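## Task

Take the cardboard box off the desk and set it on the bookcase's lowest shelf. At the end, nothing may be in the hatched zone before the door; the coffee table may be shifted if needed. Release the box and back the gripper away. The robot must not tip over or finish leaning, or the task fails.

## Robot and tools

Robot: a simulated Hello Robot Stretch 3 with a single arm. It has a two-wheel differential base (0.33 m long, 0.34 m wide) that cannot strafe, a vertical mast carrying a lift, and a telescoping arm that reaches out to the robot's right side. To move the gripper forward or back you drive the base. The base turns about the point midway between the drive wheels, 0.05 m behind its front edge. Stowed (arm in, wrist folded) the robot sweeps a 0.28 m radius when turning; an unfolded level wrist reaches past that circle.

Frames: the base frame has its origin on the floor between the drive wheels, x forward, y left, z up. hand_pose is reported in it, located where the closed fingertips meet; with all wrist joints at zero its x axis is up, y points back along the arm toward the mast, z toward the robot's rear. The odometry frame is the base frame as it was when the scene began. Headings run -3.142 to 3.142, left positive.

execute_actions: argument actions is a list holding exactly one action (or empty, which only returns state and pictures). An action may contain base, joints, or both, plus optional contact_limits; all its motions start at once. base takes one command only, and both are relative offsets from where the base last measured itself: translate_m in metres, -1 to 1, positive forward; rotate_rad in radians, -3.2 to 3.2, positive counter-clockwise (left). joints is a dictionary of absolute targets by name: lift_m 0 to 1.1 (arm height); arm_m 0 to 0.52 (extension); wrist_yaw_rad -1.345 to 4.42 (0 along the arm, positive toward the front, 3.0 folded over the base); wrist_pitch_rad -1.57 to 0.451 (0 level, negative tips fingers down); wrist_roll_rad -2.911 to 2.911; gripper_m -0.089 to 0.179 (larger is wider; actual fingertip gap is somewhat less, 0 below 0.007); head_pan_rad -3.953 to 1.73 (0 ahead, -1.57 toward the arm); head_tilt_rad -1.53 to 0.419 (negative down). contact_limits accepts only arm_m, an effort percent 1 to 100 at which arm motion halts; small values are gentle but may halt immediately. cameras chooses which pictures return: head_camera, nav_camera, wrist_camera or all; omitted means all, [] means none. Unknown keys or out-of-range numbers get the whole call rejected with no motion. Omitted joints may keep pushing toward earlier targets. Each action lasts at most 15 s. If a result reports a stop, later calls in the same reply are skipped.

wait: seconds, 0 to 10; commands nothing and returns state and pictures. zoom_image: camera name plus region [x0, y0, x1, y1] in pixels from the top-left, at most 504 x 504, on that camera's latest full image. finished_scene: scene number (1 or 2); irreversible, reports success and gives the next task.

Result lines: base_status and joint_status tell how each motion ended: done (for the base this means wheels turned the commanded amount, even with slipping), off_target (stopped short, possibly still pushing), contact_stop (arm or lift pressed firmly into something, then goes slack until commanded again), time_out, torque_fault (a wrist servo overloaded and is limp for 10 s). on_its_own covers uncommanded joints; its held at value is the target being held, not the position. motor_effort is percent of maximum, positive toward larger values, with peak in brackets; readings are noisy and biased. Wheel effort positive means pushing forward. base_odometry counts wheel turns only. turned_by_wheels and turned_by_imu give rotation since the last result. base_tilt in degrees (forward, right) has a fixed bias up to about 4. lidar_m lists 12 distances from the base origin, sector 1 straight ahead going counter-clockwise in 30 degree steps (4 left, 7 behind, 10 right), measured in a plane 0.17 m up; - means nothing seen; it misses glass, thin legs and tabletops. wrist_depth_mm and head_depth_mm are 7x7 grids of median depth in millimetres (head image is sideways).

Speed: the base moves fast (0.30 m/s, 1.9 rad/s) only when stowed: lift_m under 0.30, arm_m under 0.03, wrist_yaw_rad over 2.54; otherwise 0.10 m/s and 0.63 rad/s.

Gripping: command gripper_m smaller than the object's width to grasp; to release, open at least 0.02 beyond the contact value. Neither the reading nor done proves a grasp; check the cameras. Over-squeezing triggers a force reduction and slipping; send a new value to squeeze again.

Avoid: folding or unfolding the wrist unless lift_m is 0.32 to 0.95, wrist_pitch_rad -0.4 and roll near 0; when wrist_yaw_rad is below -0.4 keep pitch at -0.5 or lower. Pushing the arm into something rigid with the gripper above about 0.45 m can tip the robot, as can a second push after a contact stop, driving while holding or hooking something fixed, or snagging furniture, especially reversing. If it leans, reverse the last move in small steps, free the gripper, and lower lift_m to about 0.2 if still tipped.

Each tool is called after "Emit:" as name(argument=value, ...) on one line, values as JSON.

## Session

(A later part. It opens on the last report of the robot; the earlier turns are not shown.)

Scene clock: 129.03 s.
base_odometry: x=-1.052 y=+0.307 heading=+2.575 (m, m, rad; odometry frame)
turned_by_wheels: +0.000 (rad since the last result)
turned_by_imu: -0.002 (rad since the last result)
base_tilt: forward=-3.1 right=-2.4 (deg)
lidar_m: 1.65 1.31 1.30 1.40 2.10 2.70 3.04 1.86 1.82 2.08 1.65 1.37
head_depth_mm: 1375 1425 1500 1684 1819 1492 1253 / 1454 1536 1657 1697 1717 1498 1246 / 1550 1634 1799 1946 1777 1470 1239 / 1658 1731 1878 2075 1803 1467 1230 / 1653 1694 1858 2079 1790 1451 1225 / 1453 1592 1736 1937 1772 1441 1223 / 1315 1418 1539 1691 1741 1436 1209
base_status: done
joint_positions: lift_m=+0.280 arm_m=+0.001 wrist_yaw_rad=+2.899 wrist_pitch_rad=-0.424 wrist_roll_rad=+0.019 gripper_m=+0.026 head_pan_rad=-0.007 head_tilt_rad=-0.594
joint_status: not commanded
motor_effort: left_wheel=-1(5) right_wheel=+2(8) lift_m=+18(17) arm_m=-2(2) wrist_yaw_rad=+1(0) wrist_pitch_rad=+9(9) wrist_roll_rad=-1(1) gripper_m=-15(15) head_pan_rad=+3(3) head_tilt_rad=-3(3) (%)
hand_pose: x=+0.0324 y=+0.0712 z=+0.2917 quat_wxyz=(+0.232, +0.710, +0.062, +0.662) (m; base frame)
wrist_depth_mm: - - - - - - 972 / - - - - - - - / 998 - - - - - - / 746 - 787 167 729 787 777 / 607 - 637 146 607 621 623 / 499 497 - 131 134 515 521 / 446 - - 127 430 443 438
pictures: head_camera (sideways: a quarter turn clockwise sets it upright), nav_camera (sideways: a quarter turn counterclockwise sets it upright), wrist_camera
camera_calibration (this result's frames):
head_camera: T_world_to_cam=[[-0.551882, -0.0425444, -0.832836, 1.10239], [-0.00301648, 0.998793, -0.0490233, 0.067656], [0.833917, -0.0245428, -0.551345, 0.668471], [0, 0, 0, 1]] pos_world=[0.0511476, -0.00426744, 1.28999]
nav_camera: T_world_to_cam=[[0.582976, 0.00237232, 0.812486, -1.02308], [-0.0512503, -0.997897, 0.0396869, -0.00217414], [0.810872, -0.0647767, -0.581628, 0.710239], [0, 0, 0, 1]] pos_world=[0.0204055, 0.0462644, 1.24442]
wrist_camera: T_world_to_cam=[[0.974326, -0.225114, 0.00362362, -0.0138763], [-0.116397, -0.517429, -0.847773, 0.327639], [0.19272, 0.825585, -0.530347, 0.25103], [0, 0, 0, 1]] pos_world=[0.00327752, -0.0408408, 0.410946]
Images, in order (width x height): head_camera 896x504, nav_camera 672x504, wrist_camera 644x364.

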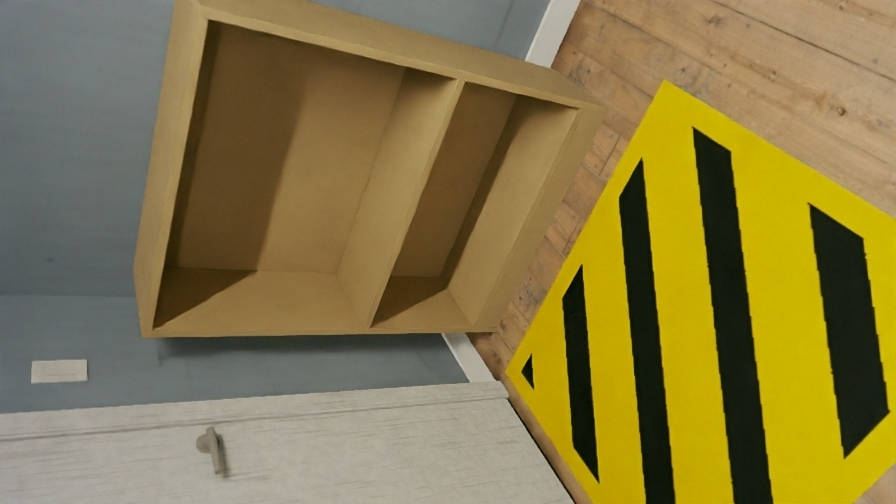

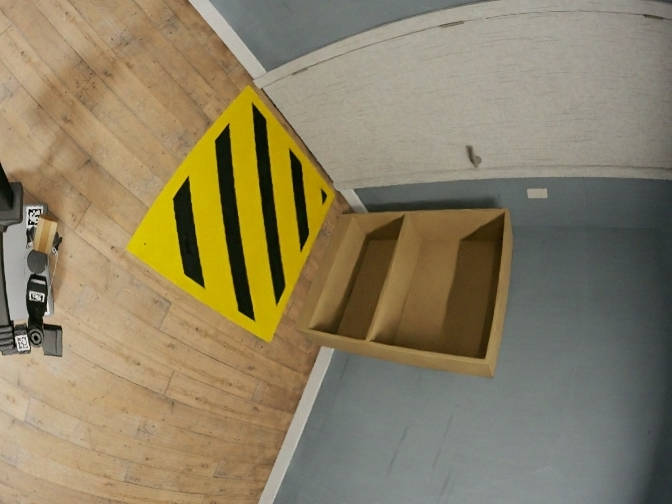

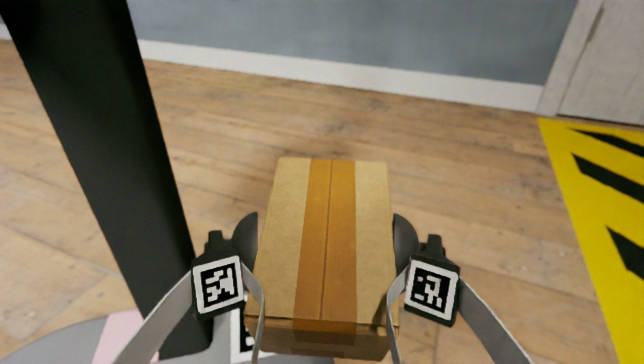

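Emit:
execute_actions(actions=[{"base":{"translate_m":0.93}}], cameras=[])

Emit:
execute_actions(actions=[{"base":{"rotate_rad":0.915},"joints":{"head_pan_rad":-1.57,"head_tilt_rad":-1.0}}], cameras=[])

Emit:
execute_actions(actions=[{"base":{"translate_m":0.15},"joints":{"lift_m":0.335}}], cameras=[])

Emit:
execute_actions(actions=[{"joints":{"wrist_yaw_rad":0.0}}], cameras=["head_camera"])

Emit:
execute_actions(actions=[{"joints":{"wrist_pitch_rad":-0.7,"lift_m":0.25,"arm_m":0.1}}])

Scene clock: 148.53 s.
base_odometry: x=-1.836 y=+0.807 heading=+2.575 (m, m, rad; odometry frame)
turned_by_wheels: +0.000 (rad since the last result)
turned_by_imu: -0.003 (rad since the last result)
base_tilt: forward=-3.0 right=-2.3 (deg)
lidar_m: 0.82 0.75 0.74 0.79 1.21 3.54 3.91 2.38 2.44 1.12 0.58 0.82
head_depth_mm: 725 784 646 869 957 938 844 / 769 832 674 933 1037 928 1120 / 818 879 715 1012 1096 950 1144 / 872 931 761 1102 1130 1251 1169 / 918 989 885 1023 1088 1274 1204 / 841 909 824 949 1162 1336 1216 / 755 819 892 977 1077 1180 1204
base_status: done
joint_positions: lift_m=+0.280 arm_m=+0.001 wrist_yaw_rad=+2.899 wrist_pitch_rad=-0.424 wrist_roll_rad=+0.019 gripper_m=+0.026 head_pan_rad=-0.007 head_tilt_rad=-0.594
joint_status: not commanded
motor_effort: left_wheel=-2(7) right_wheel=+1(8) lift_m=+18(17) arm_m=-2(2) wrist_yaw_rad=+1(1) wrist_pitch_rad=+9(9) wrist_roll_rad=-1(1) gripper_m=-15(15) head_pan_rad=+3(3) head_tilt_rad=-3(4) (%)
hand_pose: x=+0.0324 y=+0.0712 z=+0.2917 quat_wxyz=(+0.232, +0.710, +0.062, +0.662) (m; base frame)
wrist_depth_mm: - 969 882 768 678 631 580 / - - 967 841 747 681 616 / 973 - 998 899 828 734 654 / 743 - 748 167 746 759 696 / 601 - 625 147 605 614 624 / 489 510 - 131 134 513 517 / 452 - - 128 423 441 442
pictures: none
No camera images: the call's "cameras" was empty. Leave "cameras" out to get every camera's image.

Scene clock: 150.27 s.
base_odometry: x=-1.836 y=+0.807 heading=-2.794 (m, m, rad; odometry frame)
turned_by_wheels: +0.915 (rad since the last result)
turned_by_imu: +0.914 (rad since the last result)
base_tilt: forward=-3.1 right=-2.3 (deg)
lidar_m: 0.74 0.76 1.04 2.69 4.03 2.66 2.39 1.28 0.59 0.58 0.85 0.77
head_depth_mm: 525 934 1141 1459 1381 1226 1106 / 548 639 1074 1451 1369 1221 1116 / 740 852 1006 998 1314 1220 - / 739 876 1039 995 1292 1227 - / 736 871 1036 989 1285 1214 1082 / 738 871 1031 1000 1276 1197 1081 / 736 870 1030 991 1280 1187 1072
base_status: done
joint_positions: lift_m=+0.280 arm_m=+0.001 wrist_yaw_rad=+2.899 wrist_pitch_rad=-0.424 wrist_roll_rad=+0.019 gripper_m=+0.026 head_pan_rad=-1.563 head_tilt_rad=-0.988
joint_status: all done
motor_effort: left_wheel=-2(7) right_wheel=+2(8) lift_m=+18(18) arm_m=-2(2) wrist_yaw_rad=+1(1) wrist_pitch_rad=+9(9) wrist_roll_rad=-1(1) gripper_m=-15(15) head_pan_rad=-4(46) head_tilt_rad=-6(30) (%)
hand_pose: x=+0.0324 y=+0.0712 z=+0.2917 quat_wxyz=(+0.232, +0.710, +0.062, +0.662) (m; base frame)
wrist_depth_mm: - - - - - 934 703 / - - - - - 969 700 / 998 - - - - 935 687 / 746 - 777 168 752 782 707 / 602 - 634 147 597 625 621 / 504 503 - 131 134 512 520 / 447 - - 127 424 441 442
pictures: none
No camera images: the call's "cameras" was empty. Leave "cameras" out to get every camera's image.

Scene clock: 152.93 s.
base_odometry: x=-1.977 y=+0.756 heading=-2.794 (m, m, rad; odometry frame)
turned_by_wheels: +0.000 (rad since the last result)
turned_by_imu: -0.001 (rad since the last result)
base_tilt: forward=-3.1 right=-2.3 (deg)
lidar_m: 0.59 0.60 0.84 2.14 3.53 2.78 2.53 1.27 0.64 0.82 0.72 0.61
head_depth_mm: 507 828 834 1412 1372 1229 1112 / 500 873 1034 1006 1323 1219 1114 / 735 870 1043 1000 1306 1227 - / 733 868 1032 993 1291 1227 - / 732 867 1028 989 1282 1226 1088 / 733 867 1028 979 1278 1198 1083 / 731 864 1027 971 1271 1189 1075
base_status: done
joint_positions: lift_m=+0.334 arm_m=+0.001 wrist_yaw_rad=+2.899 wrist_pitch_rad=-0.424 wrist_roll_rad=+0.019 gripper_m=+0.026 head_pan_rad=-1.564 head_tilt_rad=-0.988
joint_status: all done
motor_effort: left_wheel=-1(9) right_wheel=+2(8) lift_m=+38(41) arm_m=-2(2) wrist_yaw_rad=+1(1) wrist_pitch_rad=+9(9) wrist_roll_rad=-1(1) gripper_m=-14(15) head_pan_rad=-3(3) head_tilt_rad=-6(6) (%)
hand_pose: x=+0.0324 y=+0.0712 z=+0.3457 quat_wxyz=(+0.232, +0.710, +0.062, +0.662) (m; base frame)
wrist_depth_mm: - - - - - 725 530 / - - - - - 768 552 / - - - - - 787 554 / 860 - 860 167 831 770 577 / 686 - 704 147 690 692 582 / 568 564 - 131 134 580 564 / 491 505 150 127 479 506 492
pictures: none
No camera images: the call's "cameras" was empty. Leave "cameras" out to get every camera's image.

Scene clock: 155.37 s.
base_odometry: x=-1.977 y=+0.756 heading=-2.794 (m, m, rad; odometry frame)
turned_by_wheels: +0.000 (rad since the last result)
turned_by_imu: -0.001 (rad since the last result)
base_tilt: forward=-3.1 right=-2.3 (deg)
lidar_m: 0.59 0.61 0.84 2.14 3.56 2.79 2.52 1.28 0.64 0.82 0.71 0.61
head_depth_mm: 508 828 834 1406 1378 1230 1107 / 500 869 1033 1004 1323 1222 1116 / 735 868 1039 1002 1303 1224 - / 732 869 1035 994 1275 1236 - / 732 867 1029 988 1287 1204 1086 / 731 867 1029 978 1274 1196 1081 / 731 863 1026 970 1270 1189 1074
base_status: not commanded
joint_positions: lift_m=+0.334 arm_m=+0.001 wrist_yaw_rad=+0.002 wrist_pitch_rad=-0.424 wrist_roll_rad=+0.019 gripper_m=+0.026 head_pan_rad=-1.564 head_tilt_rad=-0.988
joint_status: all done
motor_effort: left_wheel=-2(2) right_wheel=+2(2) lift_m=+38(39) arm_m=-2(2) wrist_yaw_rad=-2(4) wrist_pitch_rad=+9(9) wrist_roll_rad=-1(1) gripper_m=-15(15) head_pan_rad=-3(3) head_tilt_rad=-6(6) (%)
hand_pose: x=-0.0211 y=-0.3694 z=+0.3457 quat_wxyz=(+0.685, +0.148, -0.697, -0.150) (m; base frame)
wrist_depth_mm: 521 521 522 521 522 494 329 / 553 572 561 580 574 491 330 / 589 624 622 629 627 496 380 / 581 665 647 167 656 488 726 / 529 541 547 146 543 483 722 / 467 474 133 131 133 482 585 / 485 492 471 129 482 504 500
pictures: head_camera (sideways: a quarter turn clockwise sets it upright)
camera_calibration (this result's frames):
head_camera: T_world_to_cam=[[-0.0523633, 0.828779, -0.55712, 0.740036], [0.998519, 0.0352217, -0.0414538, 0.0516686], [-0.0147334, -0.558466, -0.829396, 1.03528], [0, 0, 0, 1]] pos_world=[0.0024118, -0.0369763, 1.27309]
Images, in order (width x height): head_camera 896x504.

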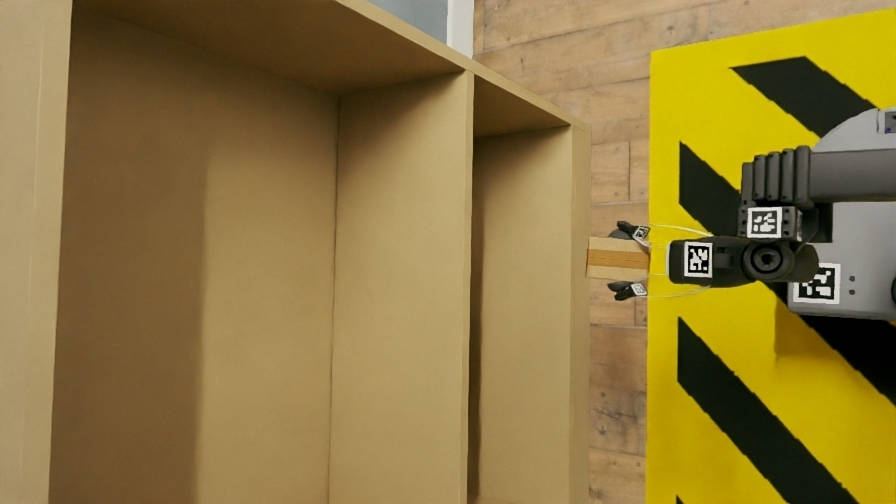

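Scene clock: 157.33 s.
base_odometry: x=-1.977 y=+0.756 heading=-2.794 (m, m, rad; odometry frame)
turned_by_wheels: +0.000 (rad since the last result)
turned_by_imu: +0.000 (rad since the last result)
base_tilt: forward=-3.0 right=-2.3 (deg)
lidar_m: 0.59 0.60 0.83 2.14 3.55 2.78 2.53 1.27 0.64 0.82 0.72 0.61
head_depth_mm: 507 829 833 1398 1379 1227 1106 / 500 870 1034 1004 1319 1221 1116 / 736 871 1044 1001 1299 1235 - / 734 868 1036 993 1290 1170 - / 734 867 1034 987 1288 1201 1082 / 731 868 1027 978 1271 1196 1086 / 730 865 1025 975 1268 1191 1077
base_status: not commanded
joint_positions: lift_m=+0.250 arm_m=+0.100 wrist_yaw_rad=+0.001 wrist_pitch_rad=-0.716 wrist_roll_rad=+0.019 gripper_m=+0.026 head_pan_rad=-1.564 head_tilt_rad=-0.988
joint_status: all done
motor_effort: left_wheel=-3(2) right_wheel=+2(2) lift_m=+18(32) arm_m=+2(4) wrist_yaw_rad=-1(2) wrist_pitch_rad=+6(8) wrist_roll_rad=-1(1) gripper_m=-15(15) head_pan_rad=-3(3) head_tilt_rad=-6(6) (%)
hand_pose: x=-0.0214 y=-0.4222 z=+0.2028 quat_wxyz=(+0.656, +0.246, -0.668, -0.250) (m; base frame)
wrist_depth_mm: 468 482 479 477 483 455 322 / 445 451 453 452 454 436 330 / 375 377 380 377 382 383 328 / 336 339 342 165 340 342 351 / 383 380 369 147 374 393 407 / 359 362 134 131 134 368 362 / 323 323 319 130 324 329 328
pictures: head_camera (sideways: a quarter turn clockwise sets it upright), nav_camera (sideways: a quarter turn counterclockwise sets it upright), wrist_camera
camera_calibration (this result's frames):
head_camera: T_world_to_cam=[[-0.0523631, 0.828779, -0.55712, 0.740036], [0.998519, 0.0352215, -0.0414538, 0.0516686], [-0.0147335, -0.558466, -0.829397, 1.03528], [0, 0, 0, 1]] pos_world=[0.00241179, -0.0369763, 1.27309]
nav_camera: T_world_to_cam=[[0.0125611, -0.850217, 0.526283, -0.646645], [-0.998387, 0.0184761, 0.0536774, -0.0145865], [-0.0553611, -0.526108, -0.848614, 1.06274], [0, 0, 0, 1]] pos_world=[0.0523939, 0.0095956, 1.24295]
wrist_camera: T_world_to_cam=[[-0.999864, -0.0164406, -0.000940226, -0.0254159], [-0.0117361, 0.751475, -0.659657, 0.490532], [0.0115517, -0.659557, -0.751566, 0.035615], [0, 0, 0, 1]] pos_world=[-0.020067, -0.34555, 0.350326]
Images, in order (width x height): head_camera 896x504, nav_camera 672x504, wrist_camera 644x364.

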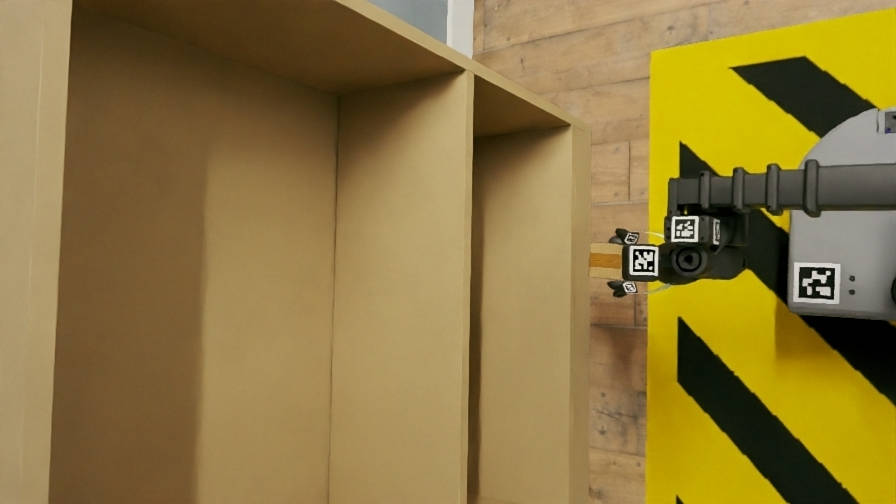

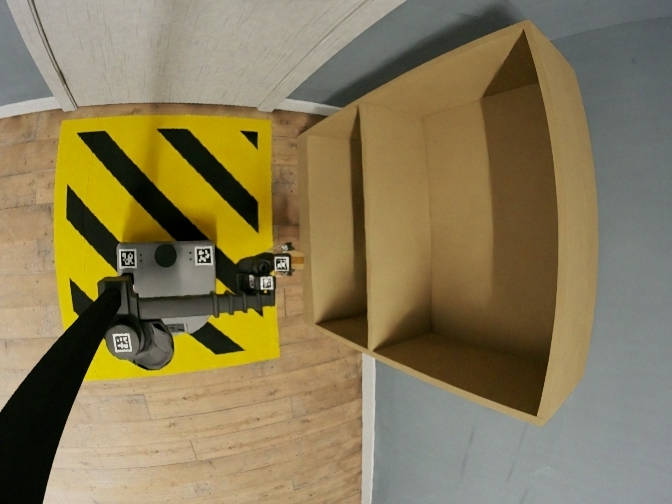

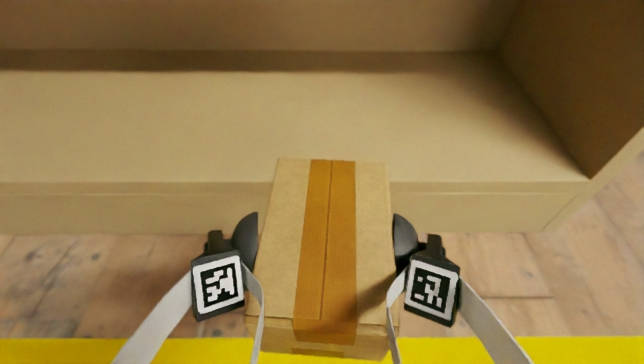

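Emit:
execute_actions(actions=[{"joints":{"arm_m":0.34,"lift_m":0.22}}], cameras=[])

Emit:
execute_actions(actions=[{"joints":{"lift_m":0.185}}], cameras=["wrist_camera"])

Scene clock: 166.40 s.
base_odometry: x=-1.977 y=+0.756 heading=-2.794 (m, m, rad; odometry frame)
turned_by_wheels: +0.000 (rad since the last result)
turned_by_imu: -0.001 (rad since the last result)
base_tilt: forward=-3.1 right=-2.2 (deg)
lidar_m: 0.59 0.60 0.83 2.14 3.55 2.79 2.53 1.27 0.64 0.62 0.71 0.61
head_depth_mm: 507 828 832 1403 1381 1223 1109 / 500 873 1034 1005 1326 1220 1115 / 734 870 1042 999 1304 1217 - / 735 871 1037 990 1312 1206 - / 733 864 1027 985 1280 1203 1085 / 731 866 1028 977 1275 1196 1080 / 732 863 1025 972 1268 1192 1075
base_status: not commanded
joint_positions: lift_m=+0.220 arm_m=+0.340 wrist_yaw_rad=+0.000 wrist_pitch_rad=-0.717 wrist_roll_rad=+0.019 gripper_m=+0.026 head_pan_rad=-1.564 head_tilt_rad=-0.988
joint_status: all done
motor_effort: left_wheel=-2(2) right_wheel=+2(2) lift_m=+17(15) arm_m=+2(2) wrist_yaw_rad=+0(1) wrist_pitch_rad=+6(6) wrist_roll_rad=-1(1) gripper_m=-15(15) head_pan_rad=-3(3) head_tilt_rad=-6(7) (%)
hand_pose: x=-0.0215 y=-0.6621 z=+0.1727 quat_wxyz=(+0.656, +0.246, -0.668, -0.251) (m; base frame)
wrist_depth_mm: 232 234 234 237 236 237 237 / 262 266 266 267 269 270 270 / 307 307 308 309 314 316 301 / 282 283 285 168 281 291 293 / 248 248 250 146 251 256 257 / 222 222 134 131 134 227 229 / 201 201 199 130 200 205 205
pictures: none
No camera images: the call's "cameras" was empty. Leave "cameras" out to get every camera's image.

Scene clock: 167.53 s.
base_odometry: x=-1.977 y=+0.756 heading=-2.794 (m, m, rad; odometry frame)
turned_by_wheels: +0.000 (rad since the last result)
turned_by_imu: +0.000 (rad since the last result)
base_tilt: forward=-3.1 right=-2.3 (deg)
lidar_m: 0.59 0.60 0.84 2.14 3.54 2.79 2.53 1.27 0.64 0.82 0.72 0.61
head_depth_mm: 507 827 831 1409 1383 1226 1109 / 499 872 1030 1006 1320 1224 1114 / 734 868 1045 1003 1306 1218 - / 735 869 1031 993 1308 1207 - / 732 867 1028 987 1284 1201 1087 / 732 865 1028 977 1273 1191 1081 / 733 865 1020 973 1270 1188 1072
base_status: not commanded
joint_positions: lift_m=+0.185 arm_m=+0.340 wrist_yaw_rad=+0.000 wrist_pitch_rad=-0.717 wrist_roll_rad=+0.019 gripper_m=+0.026 head_pan_rad=-1.564 head_tilt_rad=-0.988
joint_status: all done
motor_effort: left_wheel=-3(2) right_wheel=+2(2) lift_m=+18(20) arm_m=+2(2) wrist_yaw_rad=+0(0) wrist_pitch_rad=+6(6) wrist_roll_rad=-1(1) gripper_m=-15(15) head_pan_rad=-3(4) head_tilt_rad=-6(5) (%)
hand_pose: x=-0.0215 y=-0.6621 z=+0.1377 quat_wxyz=(+0.656, +0.246, -0.668, -0.251) (m; base frame)
wrist_depth_mm: 232 233 234 236 238 237 236 / 264 264 266 267 267 270 272 / 272 278 276 277 278 281 282 / 237 237 239 166 236 242 243 / 208 209 209 147 211 213 215 / 187 186 133 131 134 190 192 / 169 167 167 130 168 172 172
pictures: wrist_camera
camera_calibration (this result's frames):
wrist_camera: T_world_to_cam=[[-0.999872, -0.0159807, -0.000950043, -0.0291969], [-0.011391, 0.751895, -0.659184, 0.628072], [0.0112486, -0.659089, -0.751981, -0.171171], [0, 0, 0, 1]] pos_world=[-0.0201133, -0.585528, 0.28527]
Images, in order (width x height): wrist_camera 644x364.

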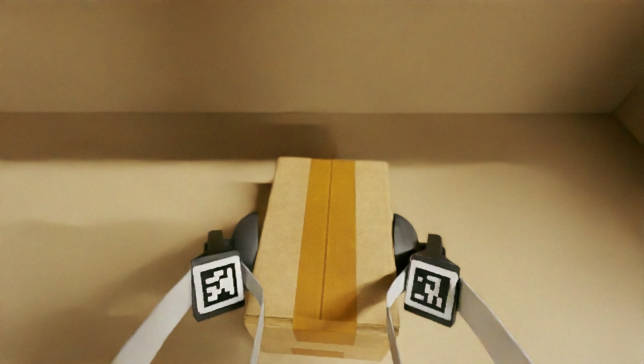

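Emit:
execute_actions(actions=[{"joints":{"lift_m":0.18}}], cameras=[])

Emit:
execute_actions(actions=[{"joints":{"gripper_m":0.12}}], cameras=["wrist_camera"])

Emit:
execute_actions(actions=[{"joints":{"lift_m":0.255}}], cameras=[])

Emit:
execute_actions(actions=[{"joints":{"arm_m":0.1}}], cameras=["wrist_camera"])

Emit:
execute_actions(actions=[{"joints":{"arm_m":0.0},"base":{"translate_m":-0.65}}], cameras=["nav_camera"])

Scene clock: 183.50 s.
base_odometry: x=-1.977 y=+0.756 heading=-2.794 (m, m, rad; odometry frame)
turned_by_wheels: +0.000 (rad since the last result)
turned_by_imu: -0.001 (rad since the last result)
base_tilt: forward=-3.0 right=-2.3 (deg)
lidar_m: 0.59 0.60 0.84 2.14 3.55 2.79 2.53 1.27 0.64 0.82 0.71 0.61
head_depth_mm: 507 829 833 1404 1380 1230 1109 / 499 871 1037 1005 1320 1222 1113 / 734 869 1040 1001 1305 1212 - / 734 867 1034 990 1309 1211 - / 734 871 1031 985 1286 1203 1085 / 733 867 1026 982 1271 1192 1079 / 730 863 1025 973 1271 1188 1078
base_status: not commanded
joint_positions: lift_m=+0.180 arm_m=+0.340 wrist_yaw_rad=+0.000 wrist_pitch_rad=-0.717 wrist_roll_rad=+0.019 gripper_m=+0.026 head_pan_rad=-1.564 head_tilt_rad=-0.988
joint_status: all done
motor_effort: left_wheel=-2(2) right_wheel=+2(2) lift_m=+17(17) arm_m=+2(3) wrist_yaw_rad=-1(0) wrist_pitch_rad=+6(6) wrist_roll_rad=-1(1) gripper_m=-15(15) head_pan_rad=-3(3) head_tilt_rad=-6(6) (%)
hand_pose: x=-0.0215 y=-0.6621 z=+0.1327 quat_wxyz=(+0.656, +0.246, -0.668, -0.251) (m; base frame)
wrist_depth_mm: 231 233 234 233 236 235 238 / 266 267 266 267 268 269 271 / 266 267 267 272 270 274 275 / 230 230 231 167 228 236 236 / 203 203 205 146 205 206 206 / 183 183 134 131 134 185 186 / 164 165 162 130 164 167 167
pictures: none
No camera images: the call's "cameras" was empty. Leave "cameras" out to get every camera's image.

Scene clock: 184.93 s.
base_odometry: x=-1.977 y=+0.756 heading=-2.794 (m, m, rad; odometry frame)
turned_by_wheels: +0.000 (rad since the last result)
turned_by_imu: +0.000 (rad since the last result)
base_tilt: forward=-3.0 right=-2.3 (deg)
lidar_m: 0.59 0.60 0.84 2.14 3.54 2.78 2.52 1.28 0.64 0.82 0.71 0.61
head_depth_mm: 507 827 833 1408 1378 1229 1110 / 500 872 1034 1005 1327 1224 1116 / 736 870 1042 1000 1303 1220 - / 733 869 1034 991 1303 1209 - / 733 867 1029 985 1280 1200 1079 / 733 862 1028 979 1279 1197 1082 / 731 866 1024 973 1266 1183 1074
base_status: not commanded
joint_positions: lift_m=+0.180 arm_m=+0.340 wrist_yaw_rad=+0.000 wrist_pitch_rad=-0.714 wrist_roll_rad=+0.019 gripper_m=+0.120 head_pan_rad=-1.564 head_tilt_rad=-0.988
joint_status: all done
motor_effort: left_wheel=-2(2) right_wheel=+2(2) lift_m=+17(17) arm_m=+2(2) wrist_yaw_rad=+0(1) wrist_pitch_rad=+5(6) wrist_roll_rad=-1(1) gripper_m=+0(83) head_pan_rad=-3(3) head_tilt_rad=-6(6) (%)
hand_pose: x=-0.0215 y=-0.6625 z=+0.1331 quat_wxyz=(+0.656, +0.245, -0.668, -0.250) (m; base frame)
wrist_depth_mm: 232 232 232 236 235 237 239 / 262 265 265 267 269 268 270 / 268 270 272 271 275 276 276 / 231 233 234 168 236 236 239 / 204 209 206 148 203 209 208 / 181 186 176 132 178 189 186 / 168 161 163 138 164 164 168
pictures: wrist_camera
camera_calibration (this result's frames):
wrist_camera: T_world_to_cam=[[-0.999872, -0.0159809, -0.000911795, -0.029214], [-0.0113888, 0.750271, -0.661032, 0.624578], [0.011248, -0.660937, -0.750357, -0.176348], [0, 0, 0, 1]] pos_world=[-0.0201135, -0.585625, 0.280516]
Images, in order (width x height): wrist_camera 644x364.

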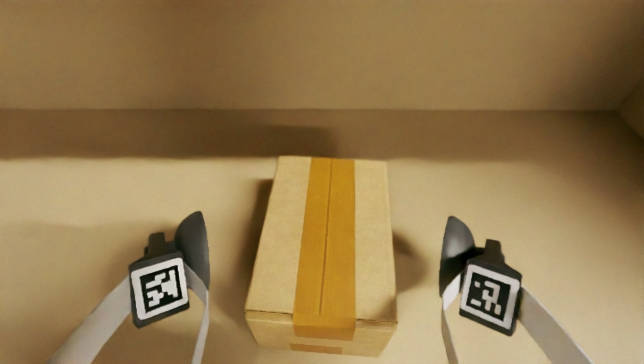

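Scene clock: 186.43 s.
base_odometry: x=-1.977 y=+0.756 heading=-2.794 (m, m, rad; odometry frame)
turned_by_wheels: +0.000 (rad since the last result)
turned_by_imu: +0.000 (rad since the last result)
base_tilt: forward=-3.1 right=-2.3 (deg)
lidar_m: 0.59 0.60 0.83 2.14 3.56 2.78 2.53 1.27 0.64 0.82 0.72 0.61
head_depth_mm: 507 829 834 1405 1377 1227 1109 / 500 870 1032 1000 1326 1218 1116 / 734 870 1041 998 1303 1217 - / 733 868 1036 975 1291 1206 - / 733 868 1031 984 1282 1208 1089 / 731 866 1027 981 1279 1197 1083 / 731 864 1023 972 1269 1188 1073
base_status: not commanded
joint_positions: lift_m=+0.255 arm_m=+0.340 wrist_yaw_rad=+0.000 wrist_pitch_rad=-0.714 wrist_roll_rad=+0.019 gripper_m=+0.120 head_pan_rad=-1.564 head_tilt_rad=-0.988
joint_status: all done
motor_effort: left_wheel=-2(2) right_wheel=+2(2) lift_m=+38(40) arm_m=+2(2) wrist_yaw_rad=+0(1) wrist_pitch_rad=+5(5) wrist_roll_rad=-1(1) gripper_m=+0(0) head_pan_rad=-4(3) head_tilt_rad=-6(6) (%)
hand_pose: x=-0.0215 y=-0.6626 z=+0.2072 quat_wxyz=(+0.656, +0.245, -0.668, -0.250) (m; base frame)
wrist_depth_mm: 231 232 234 235 235 237 236 / 263 265 268 267 268 270 271 / 304 304 309 310 311 311 302 / 330 327 328 332 334 338 317 / 292 294 292 236 292 296 289 / 258 263 263 208 262 271 267 / 239 230 234 189 238 234 237
pictures: none
No camera images: the call's "cameras" was empty. Leave "cameras" out to get every camera's image.

Scene clock: 189.43 s.
base_odometry: x=-1.977 y=+0.756 heading=-2.794 (m, m, rad; odometry frame)
turned_by_wheels: +0.000 (rad since the last result)
turned_by_imu: -0.001 (rad since the last result)
base_tilt: forward=-3.1 right=-2.3 (deg)
lidar_m: 0.59 0.61 0.84 2.14 3.55 2.79 2.53 1.27 0.64 0.82 0.72 0.61
head_depth_mm: 508 831 833 1404 1378 1231 1110 / 500 872 1033 1005 1323 1222 1114 / 736 869 1041 1001 1305 1232 - / 734 869 1037 993 1294 1162 - / 733 868 1032 988 1280 1204 1087 / 733 866 1028 979 1275 1198 1081 / 730 865 1027 972 1268 1187 1075
base_status: not commanded
joint_positions: lift_m=+0.255 arm_m=+0.100 wrist_yaw_rad=+0.000 wrist_pitch_rad=-0.714 wrist_roll_rad=+0.019 gripper_m=+0.120 head_pan_rad=-1.564 head_tilt_rad=-0.988
joint_status: all done
motor_effort: left_wheel=-3(2) right_wheel=+2(2) lift_m=+37(38) arm_m=-2(2) wrist_yaw_rad=-1(0) wrist_pitch_rad=+5(5) wrist_roll_rad=-1(1) gripper_m=+0(0) head_pan_rad=-3(3) head_tilt_rad=-7(6) (%)
hand_pose: x=-0.0215 y=-0.4231 z=+0.2072 quat_wxyz=(+0.656, +0.245, -0.668, -0.250) (m; base frame)
wrist_depth_mm: 466 469 475 472 472 448 327 / 451 455 455 427 466 449 327 / 387 381 388 364 391 398 326 / 336 338 340 345 349 350 360 / 386 382 389 392 394 397 414 / 360 373 365 368 366 379 372 / 333 321 334 332 335 328 332
pictures: wrist_camera
camera_calibration (this result's frames):
wrist_camera: T_world_to_cam=[[-0.999872, -0.0159812, -0.000909616, -0.0253206], [-0.0113889, 0.750184, -0.661131, 0.49387], [0.0112481, -0.661036, -0.75027, 0.0374102], [0, 0, 0, 1]] pos_world=[-0.0201135, -0.346169, 0.354558]
Images, in order (width x height): wrist_camera 644x364.

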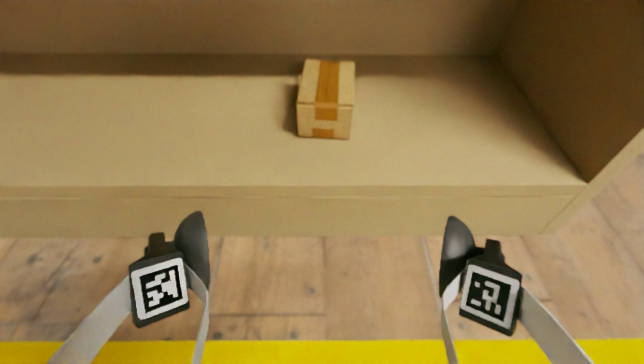

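Scene clock: 197.13 s.
base_odometry: x=-1.366 y=+0.977 heading=-2.794 (m, m, rad; odometry frame)
turned_by_wheels: +0.000 (rad since the last result)
turned_by_imu: -0.001 (rad since the last result)
base_tilt: forward=-3.0 right=-2.3 (deg)
lidar_m: 1.23 1.28 1.74 3.87 3.69 2.22 1.89 1.30 0.93 0.89 0.66 1.15
head_depth_mm: 800 948 1161 1466 1376 1229 1110 / 801 948 1160 1475 1366 1222 1114 / 800 944 1161 1461 1363 1220 - / 799 946 1156 1453 1354 1244 - / 799 946 1159 1445 1345 1204 1086 / 798 944 1157 1434 1336 1195 1083 / 799 920 1062 1088 1284 1188 1077
base_status: done
joint_positions: lift_m=+0.255 arm_m=+0.001 wrist_yaw_rad=+0.000 wrist_pitch_rad=-0.714 wrist_roll_rad=+0.019 gripper_m=+0.120 head_pan_rad=-1.564 head_tilt_rad=-0.988
joint_status: all done
motor_effort: left_wheel=-2(6) right_wheel=+2(2) lift_m=+38(38) arm_m=-2(5) wrist_yaw_rad=-1(1) wrist_pitch_rad=+5(5) wrist_roll_rad=-1(1) gripper_m=+0(0) head_pan_rad=-3(3) head_tilt_rad=-6(6) (%)
hand_pose: x=-0.0215 y=-0.3237 z=+0.2072 quat_wxyz=(+0.656, +0.245, -0.668, -0.250) (m; base frame)
wrist_depth_mm: 427 615 643 642 633 634 645 / 431 592 650 650 662 654 671 / 446 547 548 549 552 550 555 / 460 461 471 472 471 467 482 / 408 417 408 414 417 415 417 / 362 371 360 369 370 378 368 / 336 323 327 331 332 328 336
pictures: nav_camera (sideways: a quarter turn counterclockwise sets it upright)
camera_calibration (this result's frames):
nav_camera: T_world_to_cam=[[0.0125614, -0.850217, 0.526283, -0.646645], [-0.998387, 0.0184757, 0.0536774, -0.0145865], [-0.0553609, -0.526108, -0.848614, 1.06274], [0, 0, 0, 1]] pos_world=[0.0523939, 0.00959562, 1.24295]
Images, in order (width x height): nav_camera 672x504.

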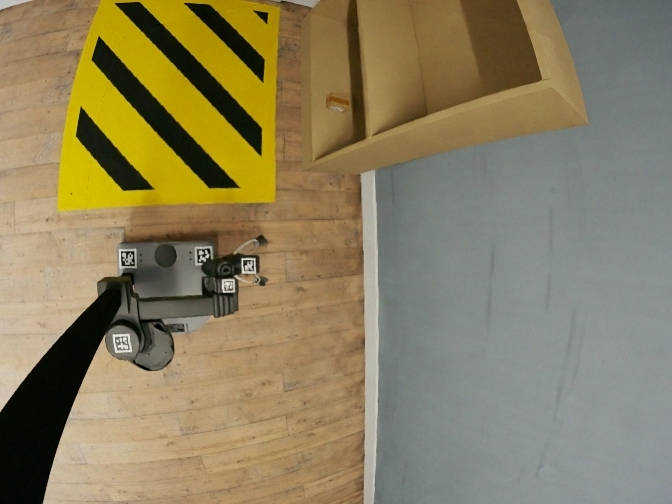

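Emit:
finished_scene(scene=2)

The scene is finished: the task was done.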